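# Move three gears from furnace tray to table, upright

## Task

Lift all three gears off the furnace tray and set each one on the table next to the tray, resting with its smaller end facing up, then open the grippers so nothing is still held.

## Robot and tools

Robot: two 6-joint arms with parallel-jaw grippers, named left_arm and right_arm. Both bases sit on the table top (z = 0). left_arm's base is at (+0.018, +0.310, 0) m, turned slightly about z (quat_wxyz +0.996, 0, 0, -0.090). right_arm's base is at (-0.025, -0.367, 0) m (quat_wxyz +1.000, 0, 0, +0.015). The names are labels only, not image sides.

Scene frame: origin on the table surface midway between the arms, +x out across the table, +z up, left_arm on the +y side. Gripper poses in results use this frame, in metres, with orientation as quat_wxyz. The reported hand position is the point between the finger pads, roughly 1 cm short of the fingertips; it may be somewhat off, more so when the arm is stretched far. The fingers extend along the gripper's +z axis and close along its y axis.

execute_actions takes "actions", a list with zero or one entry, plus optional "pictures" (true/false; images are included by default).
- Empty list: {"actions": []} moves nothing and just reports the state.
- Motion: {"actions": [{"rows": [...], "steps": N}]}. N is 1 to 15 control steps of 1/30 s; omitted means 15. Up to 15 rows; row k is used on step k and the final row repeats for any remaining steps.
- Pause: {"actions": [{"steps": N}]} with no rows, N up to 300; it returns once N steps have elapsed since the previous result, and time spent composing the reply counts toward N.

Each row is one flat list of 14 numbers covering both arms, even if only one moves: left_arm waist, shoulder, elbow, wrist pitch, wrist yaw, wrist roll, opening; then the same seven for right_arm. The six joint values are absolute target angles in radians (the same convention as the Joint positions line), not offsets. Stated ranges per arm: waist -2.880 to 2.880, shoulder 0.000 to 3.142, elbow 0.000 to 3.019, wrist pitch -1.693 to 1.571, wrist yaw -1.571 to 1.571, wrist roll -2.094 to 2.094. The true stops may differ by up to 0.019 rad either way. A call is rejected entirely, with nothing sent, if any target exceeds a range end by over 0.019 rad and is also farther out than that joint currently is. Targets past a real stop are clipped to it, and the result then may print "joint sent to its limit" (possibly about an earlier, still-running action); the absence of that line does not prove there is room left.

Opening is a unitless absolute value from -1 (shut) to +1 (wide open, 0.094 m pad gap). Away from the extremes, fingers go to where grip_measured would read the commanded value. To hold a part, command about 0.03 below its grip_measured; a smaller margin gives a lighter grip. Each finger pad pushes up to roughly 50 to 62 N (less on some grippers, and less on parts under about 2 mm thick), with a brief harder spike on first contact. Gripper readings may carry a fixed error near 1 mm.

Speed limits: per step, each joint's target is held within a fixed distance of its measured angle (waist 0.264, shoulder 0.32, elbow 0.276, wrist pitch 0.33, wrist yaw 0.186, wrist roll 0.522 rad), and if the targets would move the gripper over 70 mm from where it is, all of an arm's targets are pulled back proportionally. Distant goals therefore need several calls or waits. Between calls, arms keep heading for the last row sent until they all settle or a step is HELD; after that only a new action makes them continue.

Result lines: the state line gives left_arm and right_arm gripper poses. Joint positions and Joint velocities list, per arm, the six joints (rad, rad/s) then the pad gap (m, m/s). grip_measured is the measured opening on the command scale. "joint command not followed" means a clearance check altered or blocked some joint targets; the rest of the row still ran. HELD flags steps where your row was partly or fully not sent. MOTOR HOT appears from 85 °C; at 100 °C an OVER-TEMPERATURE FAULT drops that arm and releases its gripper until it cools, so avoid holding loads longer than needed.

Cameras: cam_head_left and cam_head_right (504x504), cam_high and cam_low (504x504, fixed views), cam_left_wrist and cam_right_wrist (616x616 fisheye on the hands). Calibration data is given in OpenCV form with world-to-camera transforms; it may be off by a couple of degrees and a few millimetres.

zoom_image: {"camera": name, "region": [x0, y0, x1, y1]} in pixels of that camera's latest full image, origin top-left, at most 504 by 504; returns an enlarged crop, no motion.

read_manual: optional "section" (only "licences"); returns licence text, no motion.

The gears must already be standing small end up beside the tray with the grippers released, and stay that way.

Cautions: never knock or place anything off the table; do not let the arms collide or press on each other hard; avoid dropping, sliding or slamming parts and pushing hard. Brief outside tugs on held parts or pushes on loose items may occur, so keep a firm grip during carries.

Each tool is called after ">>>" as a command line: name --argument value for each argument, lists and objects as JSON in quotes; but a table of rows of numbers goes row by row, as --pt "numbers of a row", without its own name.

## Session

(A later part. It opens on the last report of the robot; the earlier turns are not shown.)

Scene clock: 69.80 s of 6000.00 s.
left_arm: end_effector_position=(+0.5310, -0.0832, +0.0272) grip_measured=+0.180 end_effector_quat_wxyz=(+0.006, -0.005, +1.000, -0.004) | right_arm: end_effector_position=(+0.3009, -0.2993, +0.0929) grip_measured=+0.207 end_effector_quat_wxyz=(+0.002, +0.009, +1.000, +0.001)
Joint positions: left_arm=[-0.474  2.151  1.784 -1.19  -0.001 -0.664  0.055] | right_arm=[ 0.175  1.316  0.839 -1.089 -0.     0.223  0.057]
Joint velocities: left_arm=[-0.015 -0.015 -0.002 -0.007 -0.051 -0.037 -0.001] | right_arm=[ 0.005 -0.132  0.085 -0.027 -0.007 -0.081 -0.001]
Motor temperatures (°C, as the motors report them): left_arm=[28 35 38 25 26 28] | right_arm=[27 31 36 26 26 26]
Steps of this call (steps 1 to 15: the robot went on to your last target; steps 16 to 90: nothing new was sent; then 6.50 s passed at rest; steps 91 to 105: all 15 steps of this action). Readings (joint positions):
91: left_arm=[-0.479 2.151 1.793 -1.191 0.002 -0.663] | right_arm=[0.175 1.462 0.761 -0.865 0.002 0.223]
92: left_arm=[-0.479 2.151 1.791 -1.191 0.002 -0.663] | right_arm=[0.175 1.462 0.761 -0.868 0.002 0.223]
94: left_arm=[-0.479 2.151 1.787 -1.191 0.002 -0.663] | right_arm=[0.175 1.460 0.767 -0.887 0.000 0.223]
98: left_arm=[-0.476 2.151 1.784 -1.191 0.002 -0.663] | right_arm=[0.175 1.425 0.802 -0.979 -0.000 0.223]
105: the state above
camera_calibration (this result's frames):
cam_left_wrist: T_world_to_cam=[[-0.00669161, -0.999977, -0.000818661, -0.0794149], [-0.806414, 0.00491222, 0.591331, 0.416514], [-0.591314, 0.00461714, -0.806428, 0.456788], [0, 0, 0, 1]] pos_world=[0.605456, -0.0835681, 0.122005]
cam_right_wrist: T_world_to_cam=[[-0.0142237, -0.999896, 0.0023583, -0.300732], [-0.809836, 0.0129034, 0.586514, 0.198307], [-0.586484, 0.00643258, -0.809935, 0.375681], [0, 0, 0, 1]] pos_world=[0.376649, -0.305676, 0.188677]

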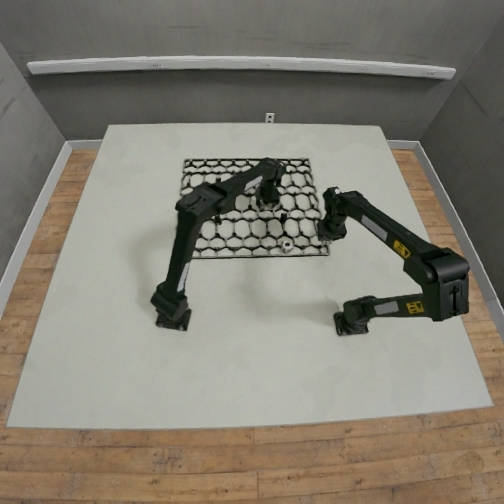

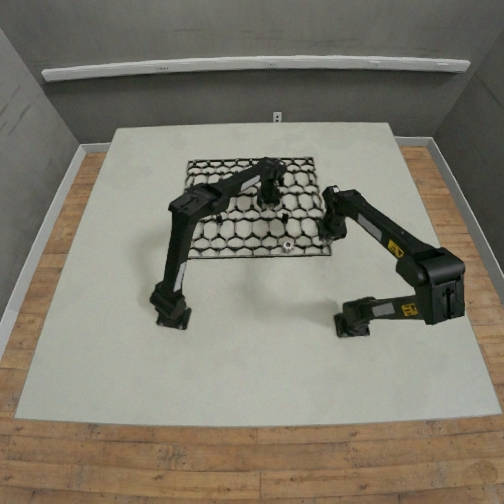

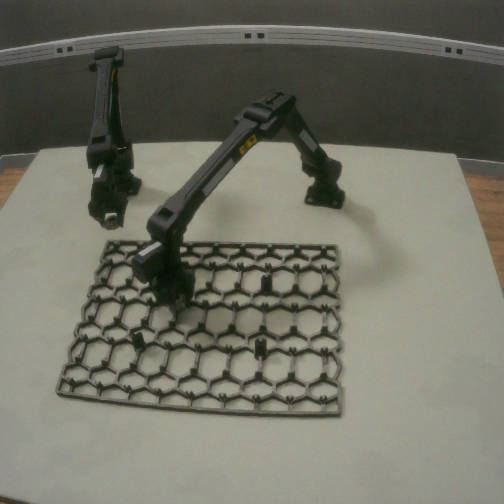

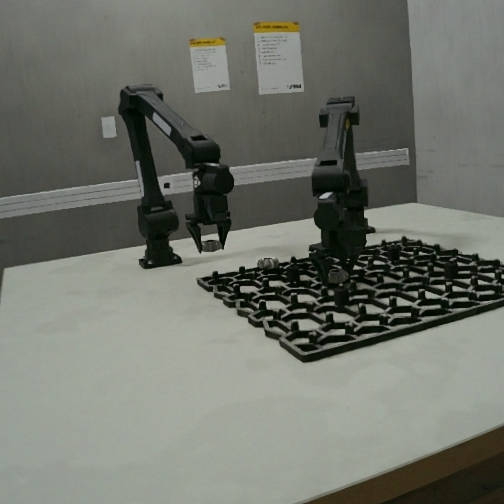

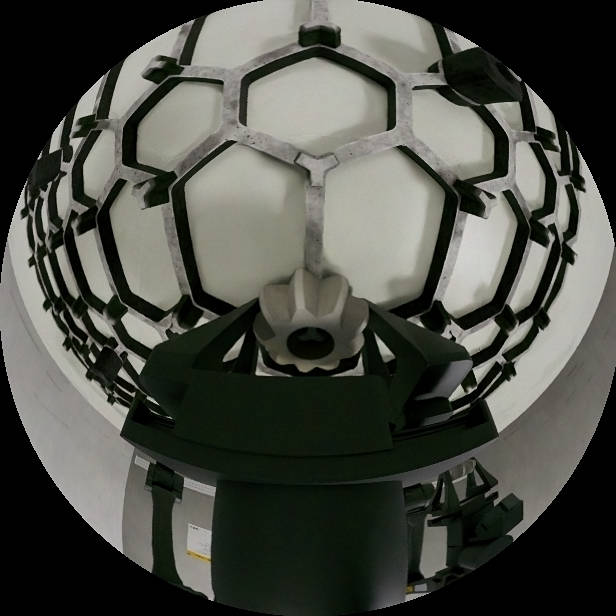

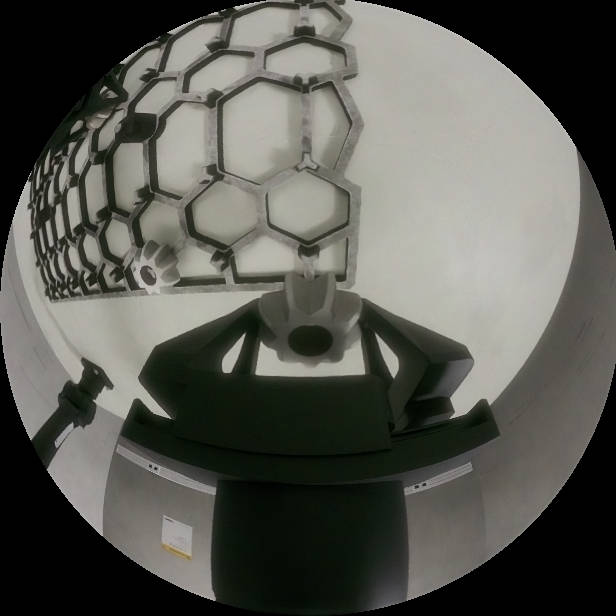

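>>> execute_actions --actions '[{"rows":[[-0.47,2.16,1.81,-1.2,0,-0.67,0.12,0.15,1.32,0.89,-1.1,0,0.21,0.13],[-0.47,2.15,1.83,-1.22,0,-0.67,0.12,0.11,1.32,0.89,-1.1,0,0.21,0.13],[-0.47,2.14,1.845,-1.24,0,-0.67,0.12,0.07,1.32,0.89,-1.1,0,0.21,0.13],[-0.47,2.13,1.86,-1.26,0,-0.67,0.12,0.03,1.32,0.89,-1.1,0,0.21,0.13],[-0.47,2.12,1.87,-1.28,0,-0.67,0.12,-0.01,1.32,0.89,-1.1,0,0.21,0.13],[-0.47,2.11,1.88,-1.30,0,-0.67,0.12,-0.05,1.32,0.89,-1.1,0,0.21,0.13],[-0.47,2.10,1.89,-1.32,0,-0.67,0.12,-0.09,1.32,0.89,-1.1,0,0.21,0.13],[-0.47,2.09,1.90,-1.34,0,-0.67,0.12,-0.13,1.32,0.89,-1.1,0,0.21,0.13],[-0.47,2.08,1.91,-1.36,0,-0.67,0.12,-0.17,1.32,0.89,-1.1,0,0.21,0.13],[-0.47,2.07,1.92,-1.38,0,-0.67,0.12,-0.21,1.32,0.89,-1.1,0,0.21,0.13],[-0.47,2.07,1.92,-1.38,0,-0.67,0.12,-0.25,1.32,0.89,-1.1,0,0.21,0.13],[-0.47,2.07,1.92,-1.38,0,-0.67,0.12,-0.28,1.32,0.89,-1.1,0,0.21,0.13],[-0.47,2.07,1.92,-1.38,0,-0.67,0.12,-0.30,1.32,0.89,-1.1,0,0.21,0.13]],"steps":15}]' --pictures false

>>> execute_actions --actions '[{"rows":[[-0.45,2.07,1.92,-1.38,0,-0.67,0.12,-0.30,1.335,0.84,-1.08,0,0.21,0.13],[-0.42,2.07,1.92,-1.38,0,-0.67,0.12,-0.30,1.345,0.835,-1.06,0,0.21,0.13],[-0.39,2.07,1.92,-1.38,0,-0.67,0.12,-0.30,1.355,0.828,-1.04,0,0.21,0.13],[-0.36,2.07,1.92,-1.38,0,-0.67,0.12,-0.30,1.365,0.82,-1.02,0,0.21,0.13],[-0.33,2.07,1.92,-1.38,0,-0.67,0.12,-0.30,1.375,0.813,-1.0,0,0.21,0.13],[-0.30,2.07,1.92,-1.38,0,-0.67,0.12,-0.30,1.385,0.806,-0.985,0,0.21,0.13],[-0.27,2.07,1.92,-1.38,0,-0.67,0.12,-0.30,1.395,0.8,-0.97,0,0.21,0.13],[-0.24,2.07,1.92,-1.38,0,-0.67,0.12,-0.30,1.405,0.793,-0.95,0,0.21,0.13],[-0.21,2.07,1.92,-1.38,0,-0.67,0.12,-0.30,1.415,0.787,-0.935,0,0.21,0.13],[-0.18,2.07,1.92,-1.38,0,-0.67,0.12,-0.30,1.425,0.78,-0.92,0,0.21,0.13],[-0.15,2.07,1.92,-1.38,0,-0.67,0.12,-0.30,1.435,0.774,-0.9,0,0.21,0.13],[-0.12,2.07,1.92,-1.38,0,-0.67,0.12,-0.30,1.445,0.768,-0.885,0,0.21,0.13],[-0.09,2.07,1.92,-1.38,0,-0.67,0.12,-0.30,1.455,0.762,-0.87,0,0.21,0.13],[-0.06,2.07,1.92,-1.38,0,-0.67,0.12,-0.30,1.465,0.757,-0.855,0,0.21,0.13],[-0.03,2.07,1.92,-1.38,0,-0.67,0.12,-0.30,1.465,0.757,-0.855,0,0.21,0.13]],"steps":15}]' --pictures false

>>> execute_actions --actions '[{"rows":[[0.0,2.07,1.92,-1.38,0,-0.67,0.12,-0.30,1.465,0.757,-0.855,0,0.21,0.13],[0.03,2.07,1.92,-1.38,0,-0.67,0.12,-0.30,1.465,0.757,-0.855,0,0.21,0.13],[0.06,2.07,1.92,-1.38,0,-0.67,0.12,-0.30,1.465,0.757,-0.855,0,0.21,0.13],[0.09,2.07,1.92,-1.38,0,-0.67,0.12,-0.30,1.465,0.757,-0.855,0,0.21,0.13],[0.12,2.07,1.92,-1.38,0,-0.67,0.12,-0.30,1.465,0.757,-0.855,0,0.21,0.13],[0.15,2.07,1.92,-1.38,0,-0.67,0.12,-0.30,1.465,0.757,-0.855,0,0.21,0.13],[0.18,2.07,1.92,-1.38,0,-0.67,0.12,-0.30,1.465,0.757,-0.855,0,0.21,0.13],[0.21,2.07,1.92,-1.38,0,-0.67,0.12,-0.30,1.465,0.757,-0.855,0,0.21,0.13],[0.24,2.07,1.92,-1.38,0,-0.67,0.12,-0.30,1.465,0.757,-0.855,0,0.21,0.13],[0.27,2.07,1.92,-1.38,0,-0.67,0.12,-0.30,1.465,0.757,-0.855,0,0.21,0.13],[0.30,2.07,1.92,-1.38,0,-0.67,0.12,-0.30,1.465,0.757,-0.855,0,0.21,0.13],[0.33,2.07,1.92,-1.38,0,-0.67,0.12,-0.30,1.465,0.757,-0.855,0,0.21,0.13],[0.36,2.07,1.92,-1.38,0,-0.67,0.12,-0.30,1.465,0.757,-0.855,0,0.21,0.13],[0.38,2.07,1.92,-1.38,0,-0.67,0.12,-0.30,1.465,0.757,-0.855,0,0.21,0.13],[0.40,2.07,1.92,-1.38,0,-0.67,0.12,-0.30,1.465,0.757,-0.855,0,0.21,0.13]],"steps":15}]'

Scene clock: 108.47 s of 6000.00 s.
left_arm: end_effector_position=(+0.5215, -0.0760, +0.0718) grip_measured=+0.180 end_effector_quat_wxyz=(-0.021, -0.007, +1.000, +0.017) | right_arm: end_effector_position=(+0.2948, -0.4603, +0.0925) grip_measured=+0.207 end_effector_quat_wxyz=(-0.000, +0.249, +0.969, -0.002)
Joint positions: left_arm=[-0.474  2.125  1.862 -1.362 -0.001 -0.667  0.055] | right_arm=[-0.312  1.321  0.842 -1.092  0.004  0.221  0.057]
Joint velocities: left_arm=[-0.005 -0.132  0.085 -0.061  0.022  0.007  0.001] | right_arm=[-0.464 -0.015 -0.002  0.007  0.081 -0.007 -0.001]
Motor temperatures (°C, as the motors report them): left_arm=[28 36 38 25 26 28] | right_arm=[27 31 42 26 26 26]
Steps of this call (steps 1 to 15: the robot went on to your last target; steps 16 to 90: nothing new was sent; then 35.17 s passed at rest; steps 91 to 105: all 15 steps of this action). Readings (joint positions):
91: left_arm=[-0.474 2.151 1.784 -1.190 -0.001 -0.664] | right_arm=[0.174 1.320 0.842 -1.092 -0.000 0.223]
92: left_arm=[-0.474 2.151 1.785 -1.192 -0.001 -0.664] | right_arm=[0.168 1.320 0.842 -1.092 -0.001 0.222]
94: left_arm=[-0.474 2.151 1.793 -1.204 -0.001 -0.667] | right_arm=[0.131 1.320 0.842 -1.092 -0.004 0.222]
98: left_arm=[-0.474 2.151 1.831 -1.276 -0.001 -0.667] | right_arm=[-0.038 1.320 0.842 -1.092 -0.004 0.221]
105: the state above

Scene clock: 108.97 s of 6000.00 s.
left_arm: end_effector_position=(+0.6077, +0.0704, +0.0806) grip_measured=+0.180 end_effector_quat_wxyz=(-0.018, -0.141, +0.990, +0.009) | right_arm: end_effector_position=(+0.2971, -0.4583, +0.0208) grip_measured=+0.207 end_effector_quat_wxyz=(-0.009, +0.245, +0.969, -0.002)
Joint positions: left_arm=[-0.205  2.114  1.868 -1.364  0.002 -0.667  0.055] | right_arm=[-0.304  1.463  0.757 -0.883  0.004  0.221  0.057]
Joint velocities: left_arm=[ 0.913 -0.005  0.012  0.017  0.022 -0.037 -0.   ] | right_arm=[-0.005  0.288 -0.149  0.295 -0.081 -0.066  0.   ]
Motor temperatures (°C, as the motors report them): left_arm=[28 36 38 25 26 28] | right_arm=[27 31 41 26 26 26]
Steps of this call (steps 1 to 15: all 15 steps of this action). Readings (joint positions):
1: left_arm=[-0.474 2.122 1.864 -1.364 -0.001 -0.667] | right_arm=[-0.322 1.322 0.842 -1.092 0.004 0.221]
2: left_arm=[-0.471 2.119 1.866 -1.364 -0.000 -0.667] | right_arm=[-0.325 1.323 0.841 -1.088 0.004 0.221]
4: left_arm=[-0.459 2.115 1.868 -1.364 0.002 -0.667] | right_arm=[-0.318 1.332 0.833 -1.064 0.004 0.221]
8: left_arm=[-0.395 2.114 1.868 -1.364 0.002 -0.667] | right_arm=[-0.305 1.376 0.807 -0.993 0.004 0.221]
15: the state above

Scene clock: 109.47 s of 6000.00 s.
left_arm: end_effector_position=(+0.6506, +0.3808, +0.0806) grip_measured=+0.180 end_effector_quat_wxyz=(-0.020, -0.380, +0.925, +0.004) | right_arm: end_effector_position=(+0.3096, -0.4621, +0.0140) grip_measured=+0.207 end_effector_quat_wxyz=(+0.015, +0.245, +0.969, -0.003)
Joint positions: left_arm=[ 0.292  2.114  1.868 -1.364  0.002 -0.667  0.055] | right_arm=[-0.304  1.48   0.753 -0.814  0.005  0.221  0.057]
Joint velocities: left_arm=[ 0.991 -0.005  0.017 -0.007  0.007  0.066 -0.001] | right_arm=[ 0.005 -0.005 -0.012  0.095 -0.022 -0.022  0.   ]
Motor temperatures (°C, as the motors report them): left_arm=[28 36 38 25 26 28] | right_arm=[27 31 41 26 26 26]
Steps of this call (steps 1 to 15: all 15 steps of this action). Readings (joint positions):
1: left_arm=[-0.173 2.114 1.868 -1.364 0.002 -0.667] | right_arm=[-0.304 1.471 0.754 -0.875 0.004 0.221]
2: left_arm=[-0.142 2.114 1.868 -1.364 0.002 -0.667] | right_arm=[-0.304 1.476 0.751 -0.871 0.004 0.221]
4: left_arm=[-0.076 2.114 1.868 -1.364 0.002 -0.667] | right_arm=[-0.304 1.480 0.749 -0.868 0.004 0.221]
8: left_arm=[0.057 2.114 1.868 -1.364 0.002 -0.667] | right_arm=[-0.304 1.480 0.749 -0.864 0.004 0.221]
15: the state above
camera_calibration (this result's frames):
cam_left_wrist: T_world_to_cam=[[0.690358, -0.722797, -0.0311409, -0.17122], [-0.549856, -0.55218, 0.626702, 0.521489], [-0.470174, -0.415526, -0.778636, 0.647392], [0, 0, 0, 1]] pos_world=[0.709334, 0.433207, 0.171933]
cam_right_wrist: T_world_to_cam=[[-0.472698, -0.881223, 0.00183662, -0.266438], [-0.726084, 0.390659, 0.565852, 0.402595], [-0.499359, 0.266143, -0.824505, 0.411115], [0, 0, 0, 1]] pos_world=[0.371667, -0.501484, 0.111646]

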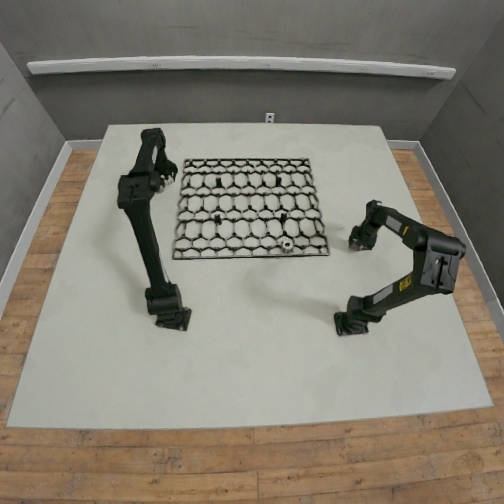

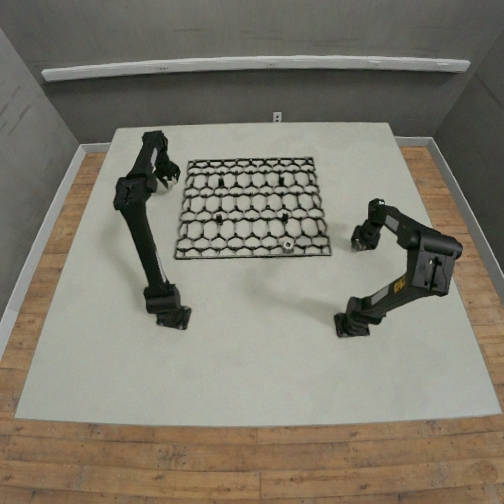

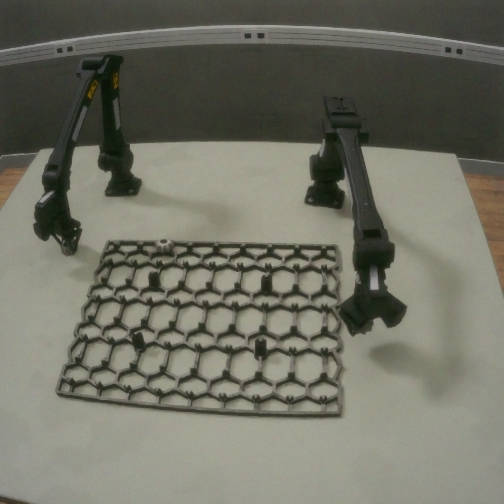

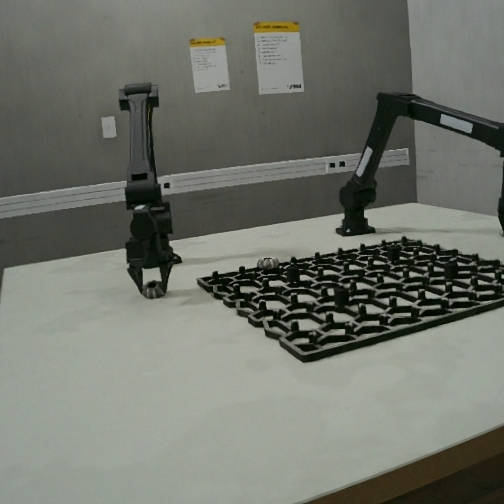

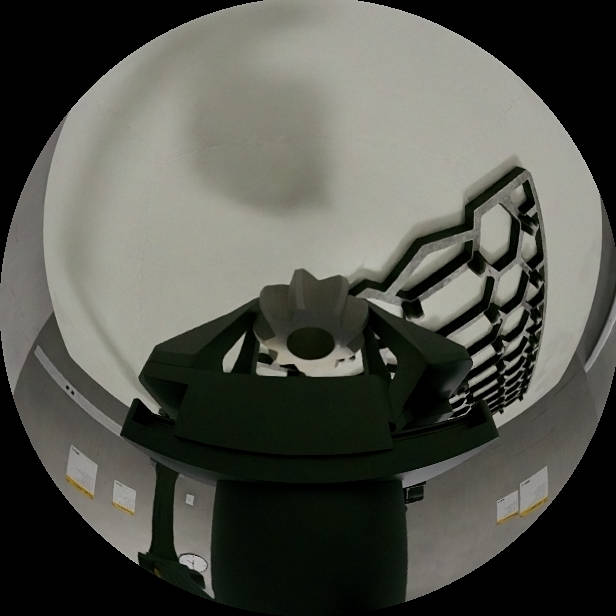

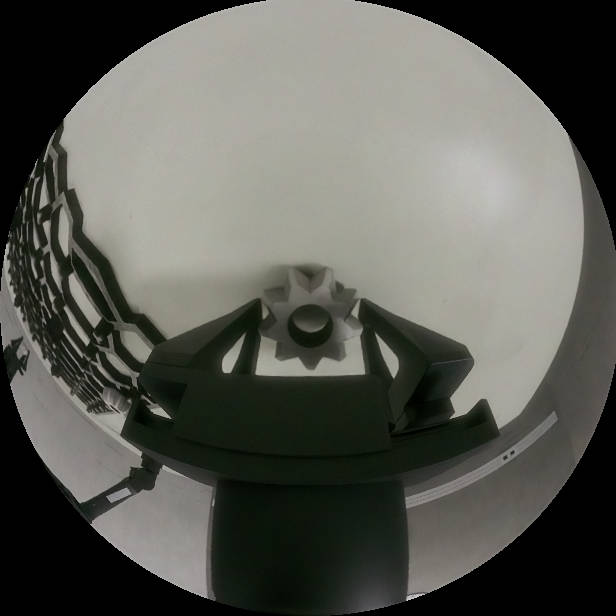

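>>> execute_actions --actions '[{"rows":[[0.40,2.1,1.86,-1.34,0,-0.67,0.12,-0.30,1.48,0.75,-0.84,0,0.21,0.13],[0.40,2.1,1.85,-1.325,0,-0.67,0.12,-0.30,1.48,0.747,-0.84,0,0.21,0.13],[0.40,2.1,1.84,-1.31,0,-0.67,0.12,-0.30,1.48,0.744,-0.84,0,0.21,0.13],[0.40,2.1,1.83,-1.295,0,-0.67,0.12,-0.30,1.48,0.741,-0.84,0,0.21,0.13],[0.40,2.1,1.82,-1.28,0,-0.67,0.12,-0.30,1.48,0.738,-0.84,0,0.21,0.15],[0.40,2.1,1.81,-1.265,0,-0.67,0.12,-0.30,1.48,0.738,-0.84,0,0.21,0.17],[0.40,2.1,1.80,-1.25,0,-0.67,0.12,-0.30,1.48,0.738,-0.84,0,0.21,0.18],[0.40,2.1,1.79,-1.24,0,-0.67,0.12,-0.30,1.48,0.738,-0.84,0,0.21,0.19],[0.40,2.1,1.78,-1.23,0,-0.67,0.12,-0.30,1.48,0.738,-0.84,0,0.21,0.2],[0.40,2.1,1.77,-1.22,0,-0.67,0.12,-0.30,1.48,0.738,-0.84,0,0.21,0.21],[0.40,2.1,1.76,-1.21,0,-0.67,0.12,-0.30,1.48,0.738,-0.84,0,0.21,0.23],[0.40,2.1,1.75,-1.20,0,-0.67,0.12,-0.30,1.48,0.738,-0.84,0,0.21,0.26],[0.40,2.1,1.74,-1.19,0,-0.67,0.12,-0.30,1.48,0.738,-0.84,0,0.21,0.3],[0.40,2.1,1.735,-1.18,0,-0.67,0.12,-0.30,1.48,0.738,-0.84,0,0.21,0.4],[0.40,2.1,1.73,-1.175,0,-0.67,0.12,-0.30,1.48,0.738,-0.84,0,0.21,0.6]],"steps":15}]' --pictures false

>>> execute_actions --actions '[{"steps":12}]'

Scene clock: 119.50 s of 6000.00 s.
left_arm: end_effector_position=(+0.6289, +0.4421, +0.0301) grip_measured=+0.180 end_effector_quat_wxyz=(-0.010, -0.426, +0.905, +0.003) | right_arm: end_effector_position=(+0.2977, -0.4586, +0.0115) grip_measured=+0.490 end_effector_quat_wxyz=(-0.006, +0.245, +0.969, -0.002)
Joint positions: left_arm=[ 0.393  2.114  1.729 -1.206 -0.001 -0.667  0.055] | right_arm=[-0.304  1.48   0.744 -0.846  0.004  0.221  0.07 ]
Joint velocities: left_arm=[-0.015 -0.005 -0.222  0.256 -0.022 -0.007 -0.001] | right_arm=[ 0.005 -0.024 -0.007  0.002  0.11  -0.022  0.215]
Motor temperatures (°C, as the motors report them): left_arm=[28 38 40 25 26 28] | right_arm=[27 31 39 26 26 26]
Steps of this call (steps 1 to 45: the robot went on to your last target; steps 46 to 110: nothing new was sent; then 5.87 s passed at rest; steps 111 to 125: all 15 steps of this action). Readings (joint positions):
111: left_arm=[0.393 2.114 1.866 -1.362 -0.001 -0.667] | right_arm=[-0.304 1.480 0.752 -0.846 0.004 0.221]
112: left_arm=[0.393 2.114 1.861 -1.356 -0.001 -0.667] | right_arm=[-0.304 1.480 0.752 -0.846 0.004 0.221]
114: left_arm=[0.393 2.114 1.844 -1.333 -0.001 -0.667] | right_arm=[-0.304 1.480 0.750 -0.846 0.004 0.221]
118: left_arm=[0.393 2.114 1.797 -1.279 -0.001 -0.667] | right_arm=[-0.304 1.480 0.746 -0.846 0.004 0.221]
125: the state above

Scene clock: 119.90 s of 6000.00 s.
left_arm: end_effector_position=(+0.6274, +0.4418, +0.0251) grip_measured=+0.180 end_effector_quat_wxyz=(-0.009, -0.426, +0.905, +0.003) | right_arm: end_effector_position=(+0.2977, -0.4586, +0.0115) grip_measured=+0.598 end_effector_quat_wxyz=(-0.006, +0.245, +0.969, -0.002)
Joint positions: left_arm=[ 0.393  2.114  1.715 -1.189 -0.001 -0.667  0.055] | right_arm=[-0.304  1.48   0.744 -0.846  0.004  0.221  0.075]
Joint velocities: left_arm=[ 0.005  0.005 -0.017 -0.017  0.007 -0.022 -0.   ] | right_arm=[-0.005  0.005 -0.002  0.012 -0.007 -0.007 -0.   ]
Motor temperatures (°C, as the motors report them): left_arm=[28 38 40 25 26 28] | right_arm=[27 31 39 26 26 26]
Steps of this call (steps 1 to 12: the robot went on to your last target). Readings (joint positions):
1: left_arm=[0.393 2.114 1.723 -1.199 -0.001 -0.667] | right_arm=[-0.304 1.480 0.744 -0.846 0.004 0.221]
2: left_arm=[0.393 2.114 1.718 -1.196 -0.001 -0.667] | right_arm=[-0.304 1.480 0.744 -0.846 0.004 0.221]
4: left_arm=[0.393 2.114 1.715 -1.193 -0.001 -0.667] | right_arm=[-0.304 1.480 0.744 -0.846 0.004 0.221]
8: left_arm=[0.393 2.114 1.715 -1.189 -0.001 -0.667] | right_arm=[-0.304 1.480 0.744 -0.846 0.004 0.221]
12: the state above
camera_calibration (this result's frames):
cam_left_wrist: T_world_to_cam=[[0.760005, -0.649595, -0.0204847, -0.189105], [-0.504552, -0.60959, 0.611414, 0.57454], [-0.409658, -0.454342, -0.791046, 0.598098], [0, 0, 0, 1]] pos_world=[0.678622, 0.499133, 0.117968]
cam_right_wrist: T_world_to_cam=[[-0.472465, -0.881294, 0.00984692, -0.269181], [-0.703549, 0.383858, 0.598057, 0.383797], [-0.530844, 0.275633, -0.801393, 0.415702], [0, 0, 0, 1]] pos_world=[0.363514, -0.499132, 0.106259]

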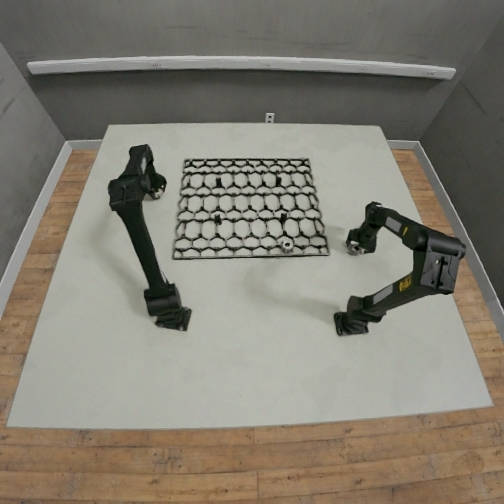

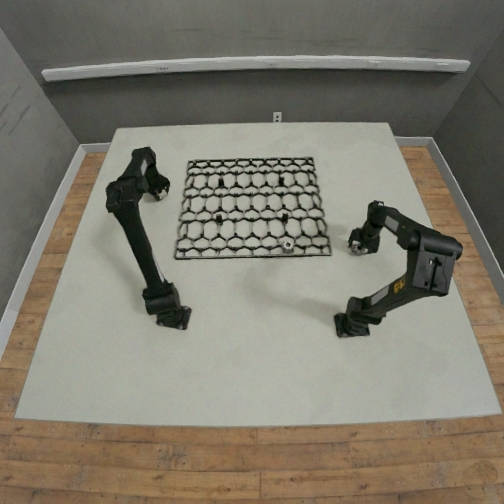

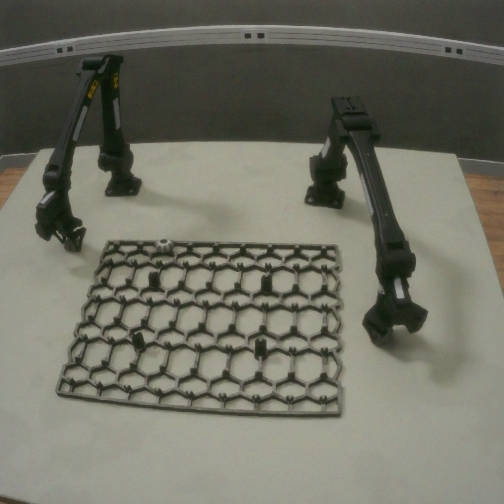

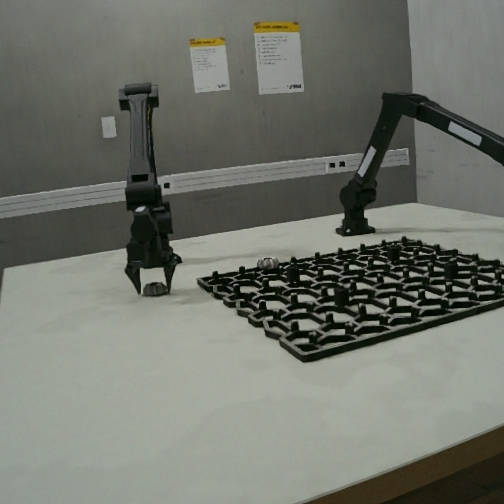

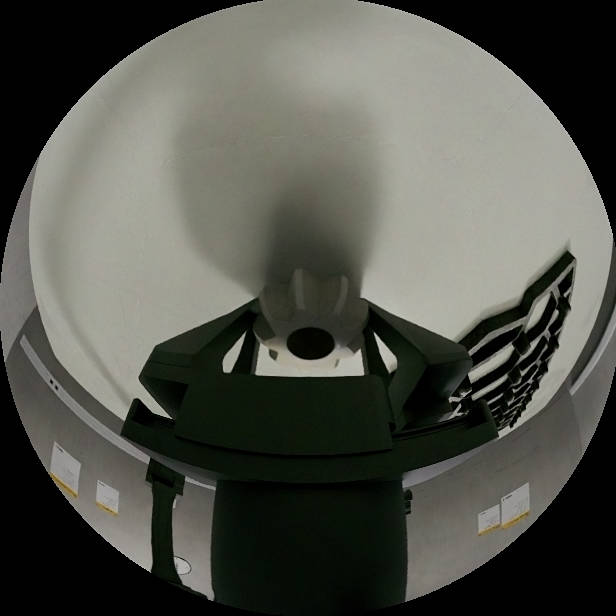

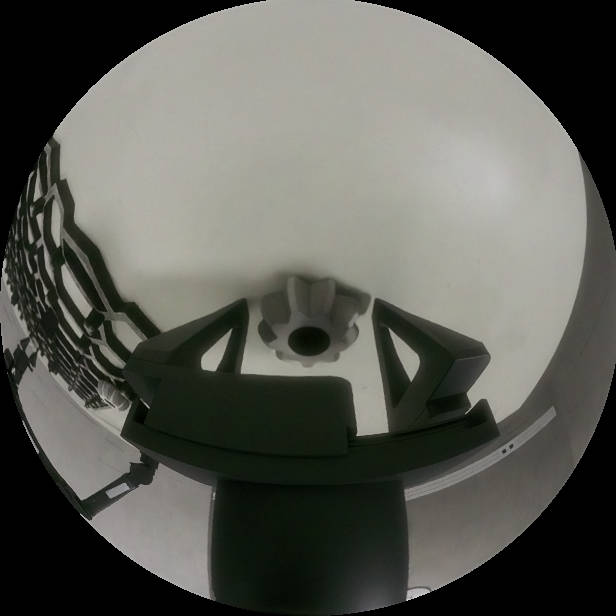

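>>> execute_actions --actions '[{"rows":[[0.40,2.1,1.726,-1.17,0,-0.67,0.12,-0.30,1.46,0.78,-0.87,0,0.21,0.6],[0.40,2.1,1.722,-1.165,0,-0.67,0.12,-0.30,1.44,0.80,-0.9,0,0.21,0.6],[0.40,2.1,1.718,-1.16,0,-0.67,0.12,-0.30,1.42,0.82,-0.93,0,0.21,0.6],[0.40,2.1,1.714,-1.155,0,-0.67,0.12,-0.30,1.40,0.84,-0.96,0,0.21,0.6],[0.40,2.1,1.71,-1.15,0,-0.67,0.12,-0.30,1.39,0.86,-0.99,0,0.21,0.6],[0.40,2.1,1.707,-1.145,0,-0.67,0.12,-0.30,1.38,0.88,-1.02,0,0.21,0.6],[0.40,2.1,1.704,-1.14,0,-0.67,0.12,-0.30,1.38,0.90,-1.04,0,0.21,0.6],[0.40,2.1,1.701,-1.135,0,-0.67,0.12,-0.28,1.38,0.92,-1.06,0,0.24,0.6],[0.40,2.1,1.698,-1.13,0,-0.67,0.12,-0.25,1.39,0.94,-1.07,0,0.27,0.6],[0.40,2.1,1.695,-1.125,0,-0.67,0.12,-0.2,1.4,0.96,-1.08,0,0.3,0.6],[0.40,2.1,1.695,-1.125,0,-0.67,0.12,-0.15,1.41,0.97,-1.08,0,0.33,0.6],[0.40,2.1,1.695,-1.125,0,-0.67,0.12,-0.1,1.42,0.98,-1.08,0,0.36,0.6],[0.40,2.1,1.695,-1.125,0,-0.67,0.12,-0.05,1.43,0.99,-1.08,0,0.39,0.6],[0.40,2.1,1.695,-1.125,0,-0.67,0.12,0,1.44,1.0,-1.08,0,0.42,0.6],[0.40,2.1,1.695,-1.125,0,-0.67,0.12,0.05,1.45,1.01,-1.08,0,0.45,0.6]],"steps":15}]' --pictures false

>>> execute_actions --actions '[{"rows":[[0.40,2.1,1.695,-1.125,0,-0.67,0.12,0.1,1.46,1.02,-1.08,0,0.48,0.6],[0.40,2.1,1.695,-1.125,0,-0.67,0.12,0.15,1.47,1.03,-1.07,0,0.51,0.6],[0.40,2.1,1.695,-1.125,0,-0.67,0.12,0.2,1.48,1.03,-1.06,0,0.54,0.6],[0.40,2.1,1.695,-1.125,0,-0.67,0.12,0.25,1.49,1.03,-1.06,0,0.57,0.6],[0.40,2.1,1.695,-1.125,0,-0.67,0.12,0.3,1.5,1.03,-1.06,0,0.6,0.6],[0.40,2.1,1.695,-1.125,0,-0.67,0.12,0.35,1.5,1.03,-1.06,0,0.6,0.6],[0.40,2.1,1.695,-1.125,0,-0.67,0.12,0.4,1.5,1.03,-1.06,0,0.6,0.6],[0.40,2.1,1.695,-1.125,0,-0.67,0.12,0.44,1.5,1.03,-1.06,0,0.6,0.6],[0.40,2.1,1.695,-1.125,0,-0.67,0.12,0.48,1.5,1.03,-1.06,0,0.6,0.6],[0.40,2.1,1.695,-1.125,0,-0.67,0.12,0.51,1.5,1.03,-1.06,0,0.6,0.6],[0.40,2.1,1.695,-1.125,0,-0.67,0.12,0.535,1.5,1.03,-1.06,0,0.6,0.6],[0.40,2.1,1.695,-1.125,0,-0.67,0.12,0.55,1.5,1.03,-1.06,0,0.6,0.6],[0.40,2.1,1.695,-1.125,0,-0.67,0.12,0.556,1.5,1.03,-1.06,0,0.6,0.6]],"steps":15}]' --pictures false

>>> execute_actions --actions '[{"steps":12}]'

Scene clock: 142.80 s of 6000.00 s.
left_arm: end_effector_position=(+0.6308, +0.4484, +0.0186) grip_measured=+0.180 end_effector_quat_wxyz=(+0.005, -0.430, +0.903, +0.000) | right_arm: end_effector_position=(+0.3652, -0.3861, +0.1101) grip_measured=+0.598 end_effector_quat_wxyz=(+0.038, +0.189, +0.981, +0.003)
Joint positions: left_arm=[ 0.402  2.116  1.7   -1.145 -0.002 -0.668  0.055] | right_arm=[-0.077  1.402  0.97  -1.063  0.004  0.334  0.075]
Joint velocities: left_arm=[-0.015  0.005  0.012  0.002  0.051 -0.051 -0.002] | right_arm=[ 1.675  0.22   0.315 -0.012  0.022  0.696  0.001]
Motor temperatures (°C, as the motors report them): left_arm=[28 39 39 25 26 28] | right_arm=[27 31 36 26 26 26]
Steps of this call (steps 1 to 30: the robot went on to your last target; steps 31 to 140: nothing new was sent; then 17.73 s passed at rest; steps 141 to 155: all 15 steps of this action). Readings (joint positions):
141: left_arm=[0.402 2.122 1.715 -1.161 -0.003 -0.667] | right_arm=[-0.304 1.479 0.744 -0.848 0.004 0.221]
142: left_arm=[0.402 2.122 1.715 -1.161 -0.003 -0.667] | right_arm=[-0.304 1.477 0.745 -0.859 0.004 0.221]
144: left_arm=[0.402 2.122 1.712 -1.161 -0.003 -0.667] | right_arm=[-0.304 1.465 0.756 -0.903 0.004 0.221]
148: left_arm=[0.402 2.121 1.708 -1.157 -0.002 -0.668] | right_arm=[-0.303 1.411 0.823 -1.011 0.004 0.222]
155: the state above

Scene clock: 143.30 s of 6000.00 s.
left_arm: end_effector_position=(+0.6307, +0.4483, +0.0184) grip_measured=+0.180 end_effector_quat_wxyz=(+0.005, -0.430, +0.903, +0.000) | right_arm: end_effector_position=(+0.3035, -0.1373, +0.0812) grip_measured=+0.598 end_effector_quat_wxyz=(+0.001, -0.020, +1.000, +0.001)
Joint positions: left_arm=[ 0.402  2.116  1.699 -1.144 -0.002 -0.668  0.055] | right_arm=[ 0.581  1.509  1.001 -1.061 -0.     0.571  0.075]
Joint velocities: left_arm=[ 0.005 -0.005 -0.007 -0.017 -0.037 -0.022 -0.   ] | right_arm=[ 0.171 -0.005 -0.012  0.012 -0.037  0.081 -0.   ]
Motor temperatures (°C, as the motors report them): left_arm=[28 39 39 25 26 28] | right_arm=[27 31 37 26 26 26]
Steps of this call (steps 1 to 15: all 15 steps of this action). Readings (joint positions):
1: left_arm=[0.402 2.116 1.699 -1.145 -0.002 -0.668] | right_arm=[-0.019 1.410 0.979 -1.063 0.004 0.358]
2: left_arm=[0.402 2.116 1.699 -1.145 -0.002 -0.668] | right_arm=[0.040 1.421 0.988 -1.063 0.004 0.384]
4: left_arm=[0.402 2.116 1.699 -1.145 -0.002 -0.668] | right_arm=[0.156 1.448 0.999 -1.062 0.004 0.438]
8: left_arm=[0.402 2.116 1.699 -1.144 -0.002 -0.668] | right_arm=[0.366 1.498 1.001 -1.061 0.002 0.524]
15: the state above

Scene clock: 143.70 s of 6000.00 s.
left_arm: end_effector_position=(+0.6307, +0.4483, +0.0184) grip_measured=+0.180 end_effector_quat_wxyz=(+0.005, -0.430, +0.903, +0.000) | right_arm: end_effector_position=(+0.3083, -0.1443, +0.0812) grip_measured=+0.598 end_effector_quat_wxyz=(+0.001, -0.002, +1.000, +0.001)
Joint positions: left_arm=[ 0.402  2.116  1.699 -1.144 -0.002 -0.668  0.055] | right_arm=[ 0.559  1.509  1.001 -1.061 -0.     0.586  0.075]
Joint velocities: left_arm=[-0.005  0.005 -0.007  0.012 -0.081 -0.022  0.   ] | right_arm=[-0.005  0.005  0.007 -0.002  0.022 -0.037 -0.001]
Motor temperatures (°C, as the motors report them): left_arm=[28 39 39 25 26 28] | right_arm=[27 31 37 26 26 26]
Steps of this call (steps 1 to 12: the robot went on to your last target). Readings (joint positions):
1: left_arm=[0.402 2.116 1.699 -1.144 -0.002 -0.668] | right_arm=[0.583 1.509 1.001 -1.061 -0.000 0.574]
2: left_arm=[0.402 2.116 1.699 -1.144 -0.002 -0.668] | right_arm=[0.580 1.509 1.001 -1.061 -0.000 0.576]
4: left_arm=[0.402 2.116 1.699 -1.144 -0.002 -0.668] | right_arm=[0.572 1.509 1.001 -1.061 -0.000 0.580]
8: left_arm=[0.402 2.116 1.699 -1.144 -0.002 -0.668] | right_arm=[0.560 1.509 1.001 -1.061 -0.000 0.584]
12: the state above
camera_calibration (this result's frames):
cam_left_wrist: T_world_to_cam=[[0.766252, -0.642522, -0.00476147, -0.194898], [-0.514943, -0.618503, 0.593538, 0.595161], [-0.384307, -0.452348, -0.804792, 0.580525], [0, 0, 0, 1]] pos_world=[0.678915, 0.505482, 0.113022]
cam_right_wrist: T_world_to_cam=[[0.00714619, -0.999972, 0.0021177, -0.15225], [-0.808362, -0.00453021, 0.588669, 0.206042], [-0.588643, -0.0059186, -0.808372, 0.368288], [0, 0, 0, 1]] pos_world=[0.384434, -0.149133, 0.176745]

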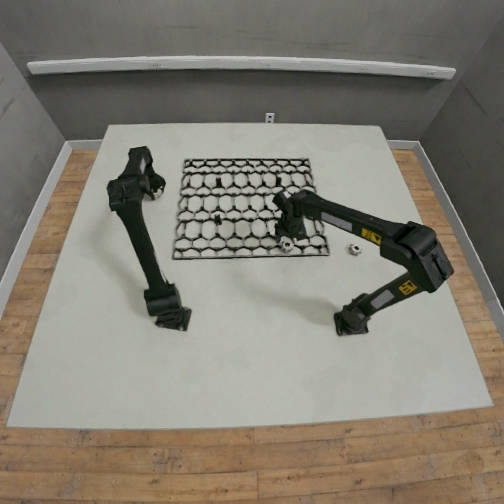

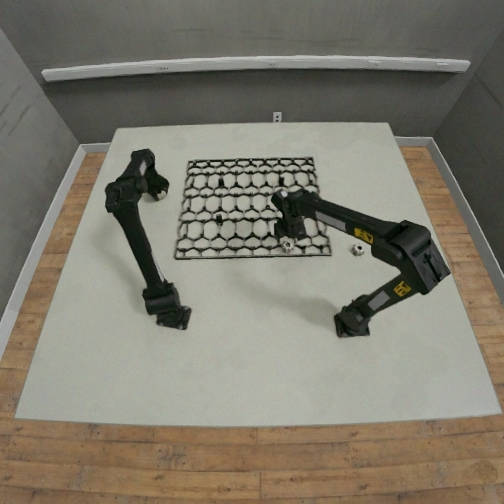

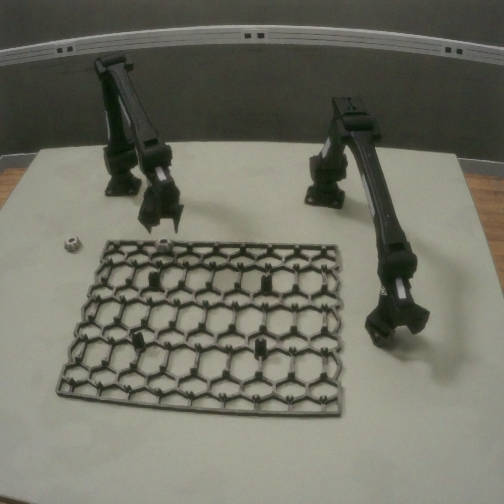

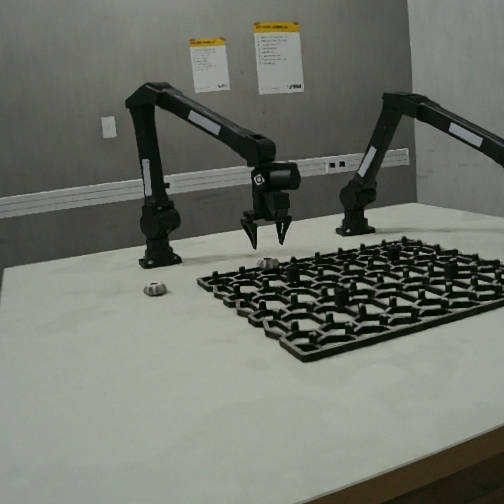

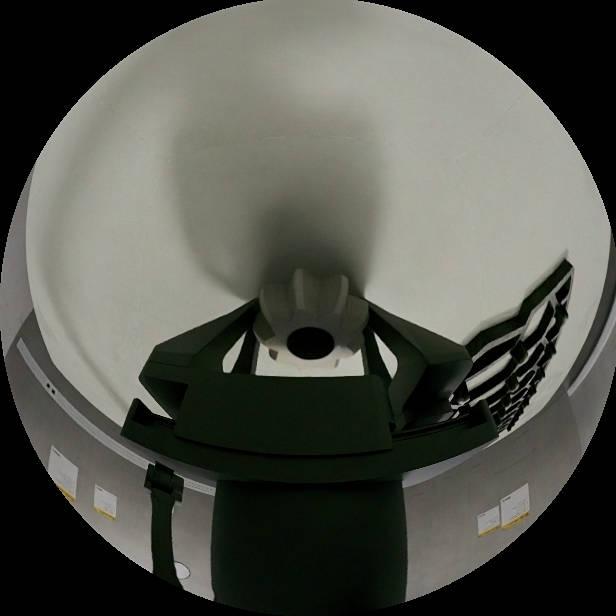

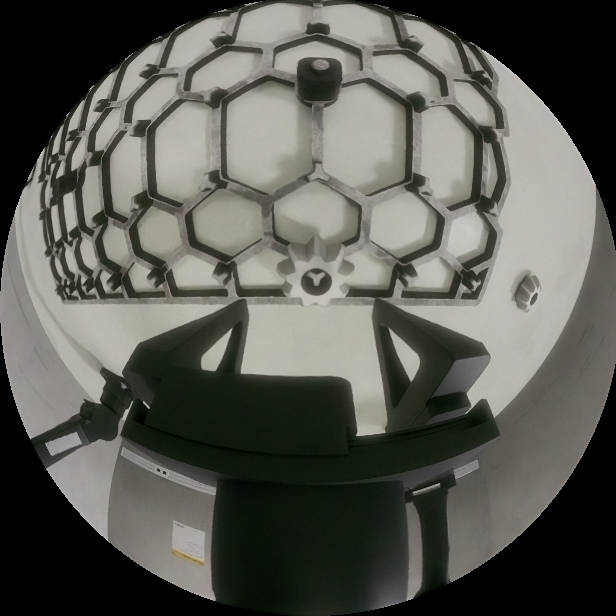

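>>> execute_actions --actions '[{"rows":[[0.40,2.1,1.692,-1.125,0,-0.67,0.12,0.546,1.515,0.995,-1.05,0,0.6,0.6],[0.40,2.1,1.689,-1.125,0,-0.67,0.12,0.546,1.522,0.988,-1.035,0,0.6,0.6],[0.40,2.1,1.686,-1.125,0,-0.67,0.12,0.546,1.53,0.98,-1.02,0,0.6,0.6],[0.40,2.1,1.683,-1.125,0,-0.67,0.12,0.546,1.538,0.973,-1.005,0,0.6,0.6],[0.40,2.1,1.68,-1.125,0,-0.67,0.12,0.546,1.546,0.966,-0.99,0,0.6,0.6],[0.40,2.1,1.68,-1.125,0,-0.67,0.12,0.546,1.554,0.959,-0.975,0,0.6,0.6],[0.40,2.1,1.68,-1.125,0,-0.67,0.12,0.546,1.562,0.952,-0.96,0,0.6,0.6],[0.40,2.1,1.68,-1.125,0,-0.67,0.12,0.546,1.57,0.945,-0.945,0,0.6,0.6],[0.40,2.1,1.68,-1.125,0,-0.67,0.12,0.546,1.578,0.938,-0.93,0,0.6,0.6],[0.40,2.1,1.68,-1.125,0,-0.67,0.12,0.546,1.585,0.932,-0.915,0,0.6,0.6],[0.40,2.1,1.68,-1.125,0,-0.67,0.12,0.546,1.59,0.926,-0.9,0,0.6,0.6],[0.40,2.1,1.68,-1.125,0,-0.67,0.12,0.546,1.593,0.922,-0.885,0,0.6,0.6]],"steps":15}]' --pictures false

>>> execute_actions --actions '[{"steps":8}]'

Scene clock: 157.73 s of 6000.00 s.
left_arm: end_effector_position=(+0.6303, +0.4483, +0.0181) grip_measured=+0.180 end_effector_quat_wxyz=(+0.008, -0.430, +0.903, -0.001) | right_arm: end_effector_position=(+0.3074, -0.1480, +0.0253) grip_measured=+0.598 end_effector_quat_wxyz=(+0.000, +0.002, +1.000, +0.000)
Joint positions: left_arm=[ 0.402  2.112  1.691 -1.134 -0.002 -0.668  0.055] | right_arm=[ 0.553  1.592  0.924 -0.902 -0.     0.587  0.075]
Joint velocities: left_arm=[-0.005 -0.005  0.012  0.027  0.066  0.066 -0.001] | right_arm=[-0.005  0.132 -0.081  0.085 -0.022  0.022 -0.   ]
Motor temperatures (°C, as the motors report them): left_arm=[28 40 38 25 26 28] | right_arm=[27 31 38 26 26 26]
Steps of this call (steps 1 to 30: the robot went on to your last target; steps 31 to 90: nothing new was sent; then 10.53 s passed at rest; steps 91 to 105: all 15 steps of this action). Readings (joint positions):
91: left_arm=[0.402 2.116 1.699 -1.144 -0.002 -0.668] | right_arm=[0.559 1.509 1.001 -1.061 -0.000 0.586]
92: left_arm=[0.402 2.116 1.698 -1.143 -0.002 -0.668] | right_arm=[0.558 1.509 1.000 -1.058 -0.000 0.586]
94: left_arm=[0.402 2.114 1.695 -1.140 -0.002 -0.668] | right_arm=[0.556 1.510 0.993 -1.039 -0.000 0.587]
98: left_arm=[0.402 2.112 1.691 -1.134 -0.002 -0.668] | right_arm=[0.553 1.528 0.968 -0.984 -0.000 0.587]
105: the state above

Scene clock: 158.00 s of 6000.00 s.
left_arm: end_effector_position=(+0.6303, +0.4483, +0.0181) grip_measured=+0.180 end_effector_quat_wxyz=(+0.008, -0.430, +0.903, -0.001) | right_arm: end_effector_position=(+0.3074, -0.1480, +0.0228) grip_measured=+0.598 end_effector_quat_wxyz=(+0.000, +0.002, +1.000, +0.000)
Joint positions: left_arm=[ 0.402  2.112  1.691 -1.134 -0.002 -0.668  0.055] | right_arm=[ 0.553  1.596  0.921 -0.895 -0.     0.587  0.075]
Joint velocities: left_arm=[-0.005 -0.005  0.007  0.012 -0.066  0.037 -0.001] | right_arm=[-0.005 -0.015 -0.007  0.037  0.022 -0.007 -0.   ]
Motor temperatures (°C, as the motors report them): left_arm=[28 40 38 25 26 28] | right_arm=[27 31 38 26 26 26]
Steps of this call (steps 1 to 8: the robot went on to your last target). Readings (joint positions):
1: left_arm=[0.402 2.112 1.691 -1.134 -0.002 -0.668] | right_arm=[0.553 1.595 0.922 -0.900 -0.000 0.587]
2: left_arm=[0.402 2.112 1.691 -1.134 -0.002 -0.668] | right_arm=[0.553 1.596 0.921 -0.899 -0.000 0.587]
4: left_arm=[0.402 2.112 1.691 -1.134 -0.002 -0.668] | right_arm=[0.553 1.596 0.921 -0.897 -0.000 0.587]
8: the state above
camera_calibration (this result's frames):
cam_left_wrist: T_world_to_cam=[[0.766269, -0.642519, -0.00106305, -0.194759], [-0.518465, -0.619298, 0.58963, 0.597802], [-0.379506, -0.451264, -0.807673, 0.576586], [0, 0, 0, 1]] pos_world=[0.677995, 0.505274, 0.113004]
cam_right_wrist: T_world_to_cam=[[-0.000480008, -0.999996, 0.00295651, -0.153518], [-0.807621, 0.00213112, 0.589698, 0.240387], [-0.589701, -0.00210468, -0.807619, 0.321399], [0, 0, 0, 1]] pos_world=[0.383597, -0.153353, 0.118266]

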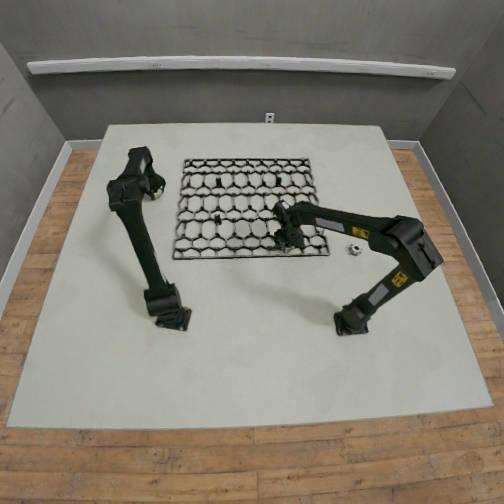

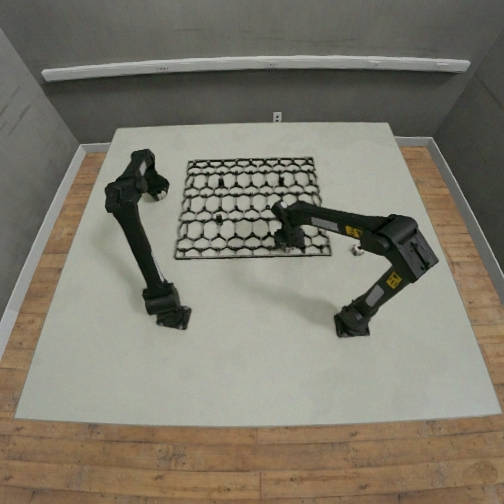

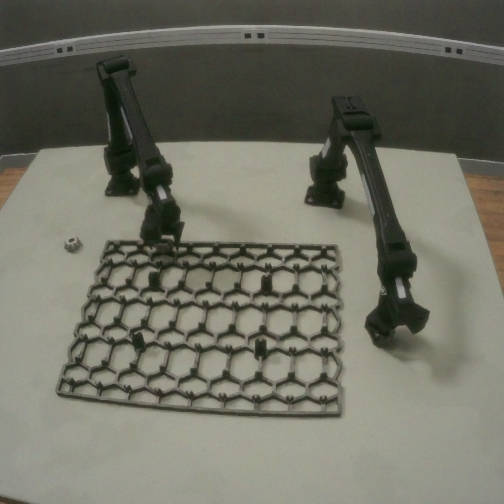

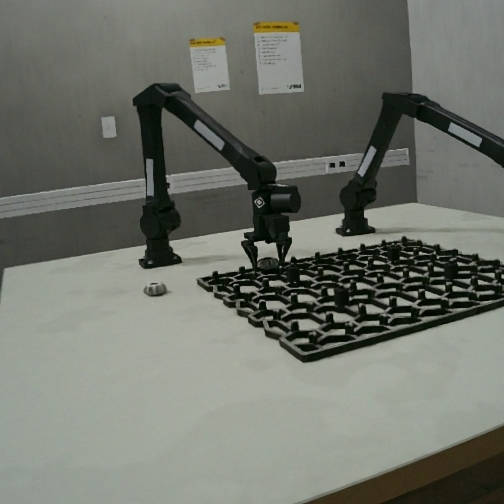

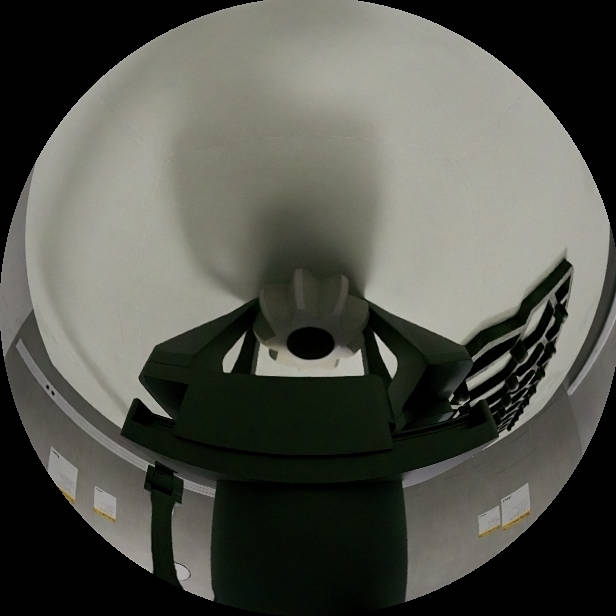

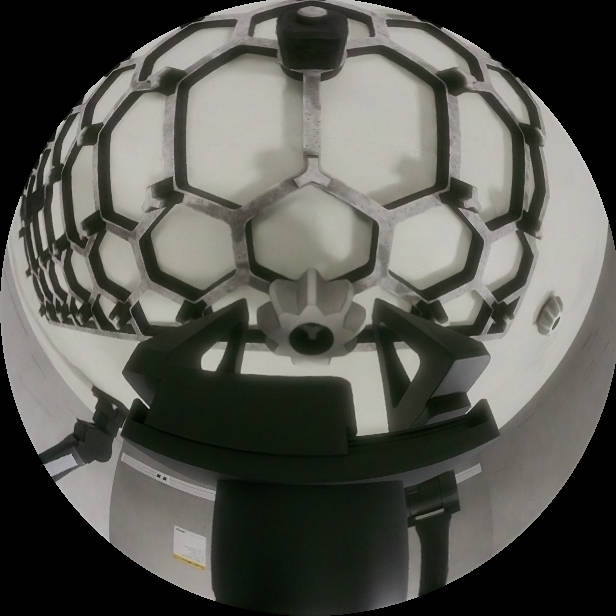

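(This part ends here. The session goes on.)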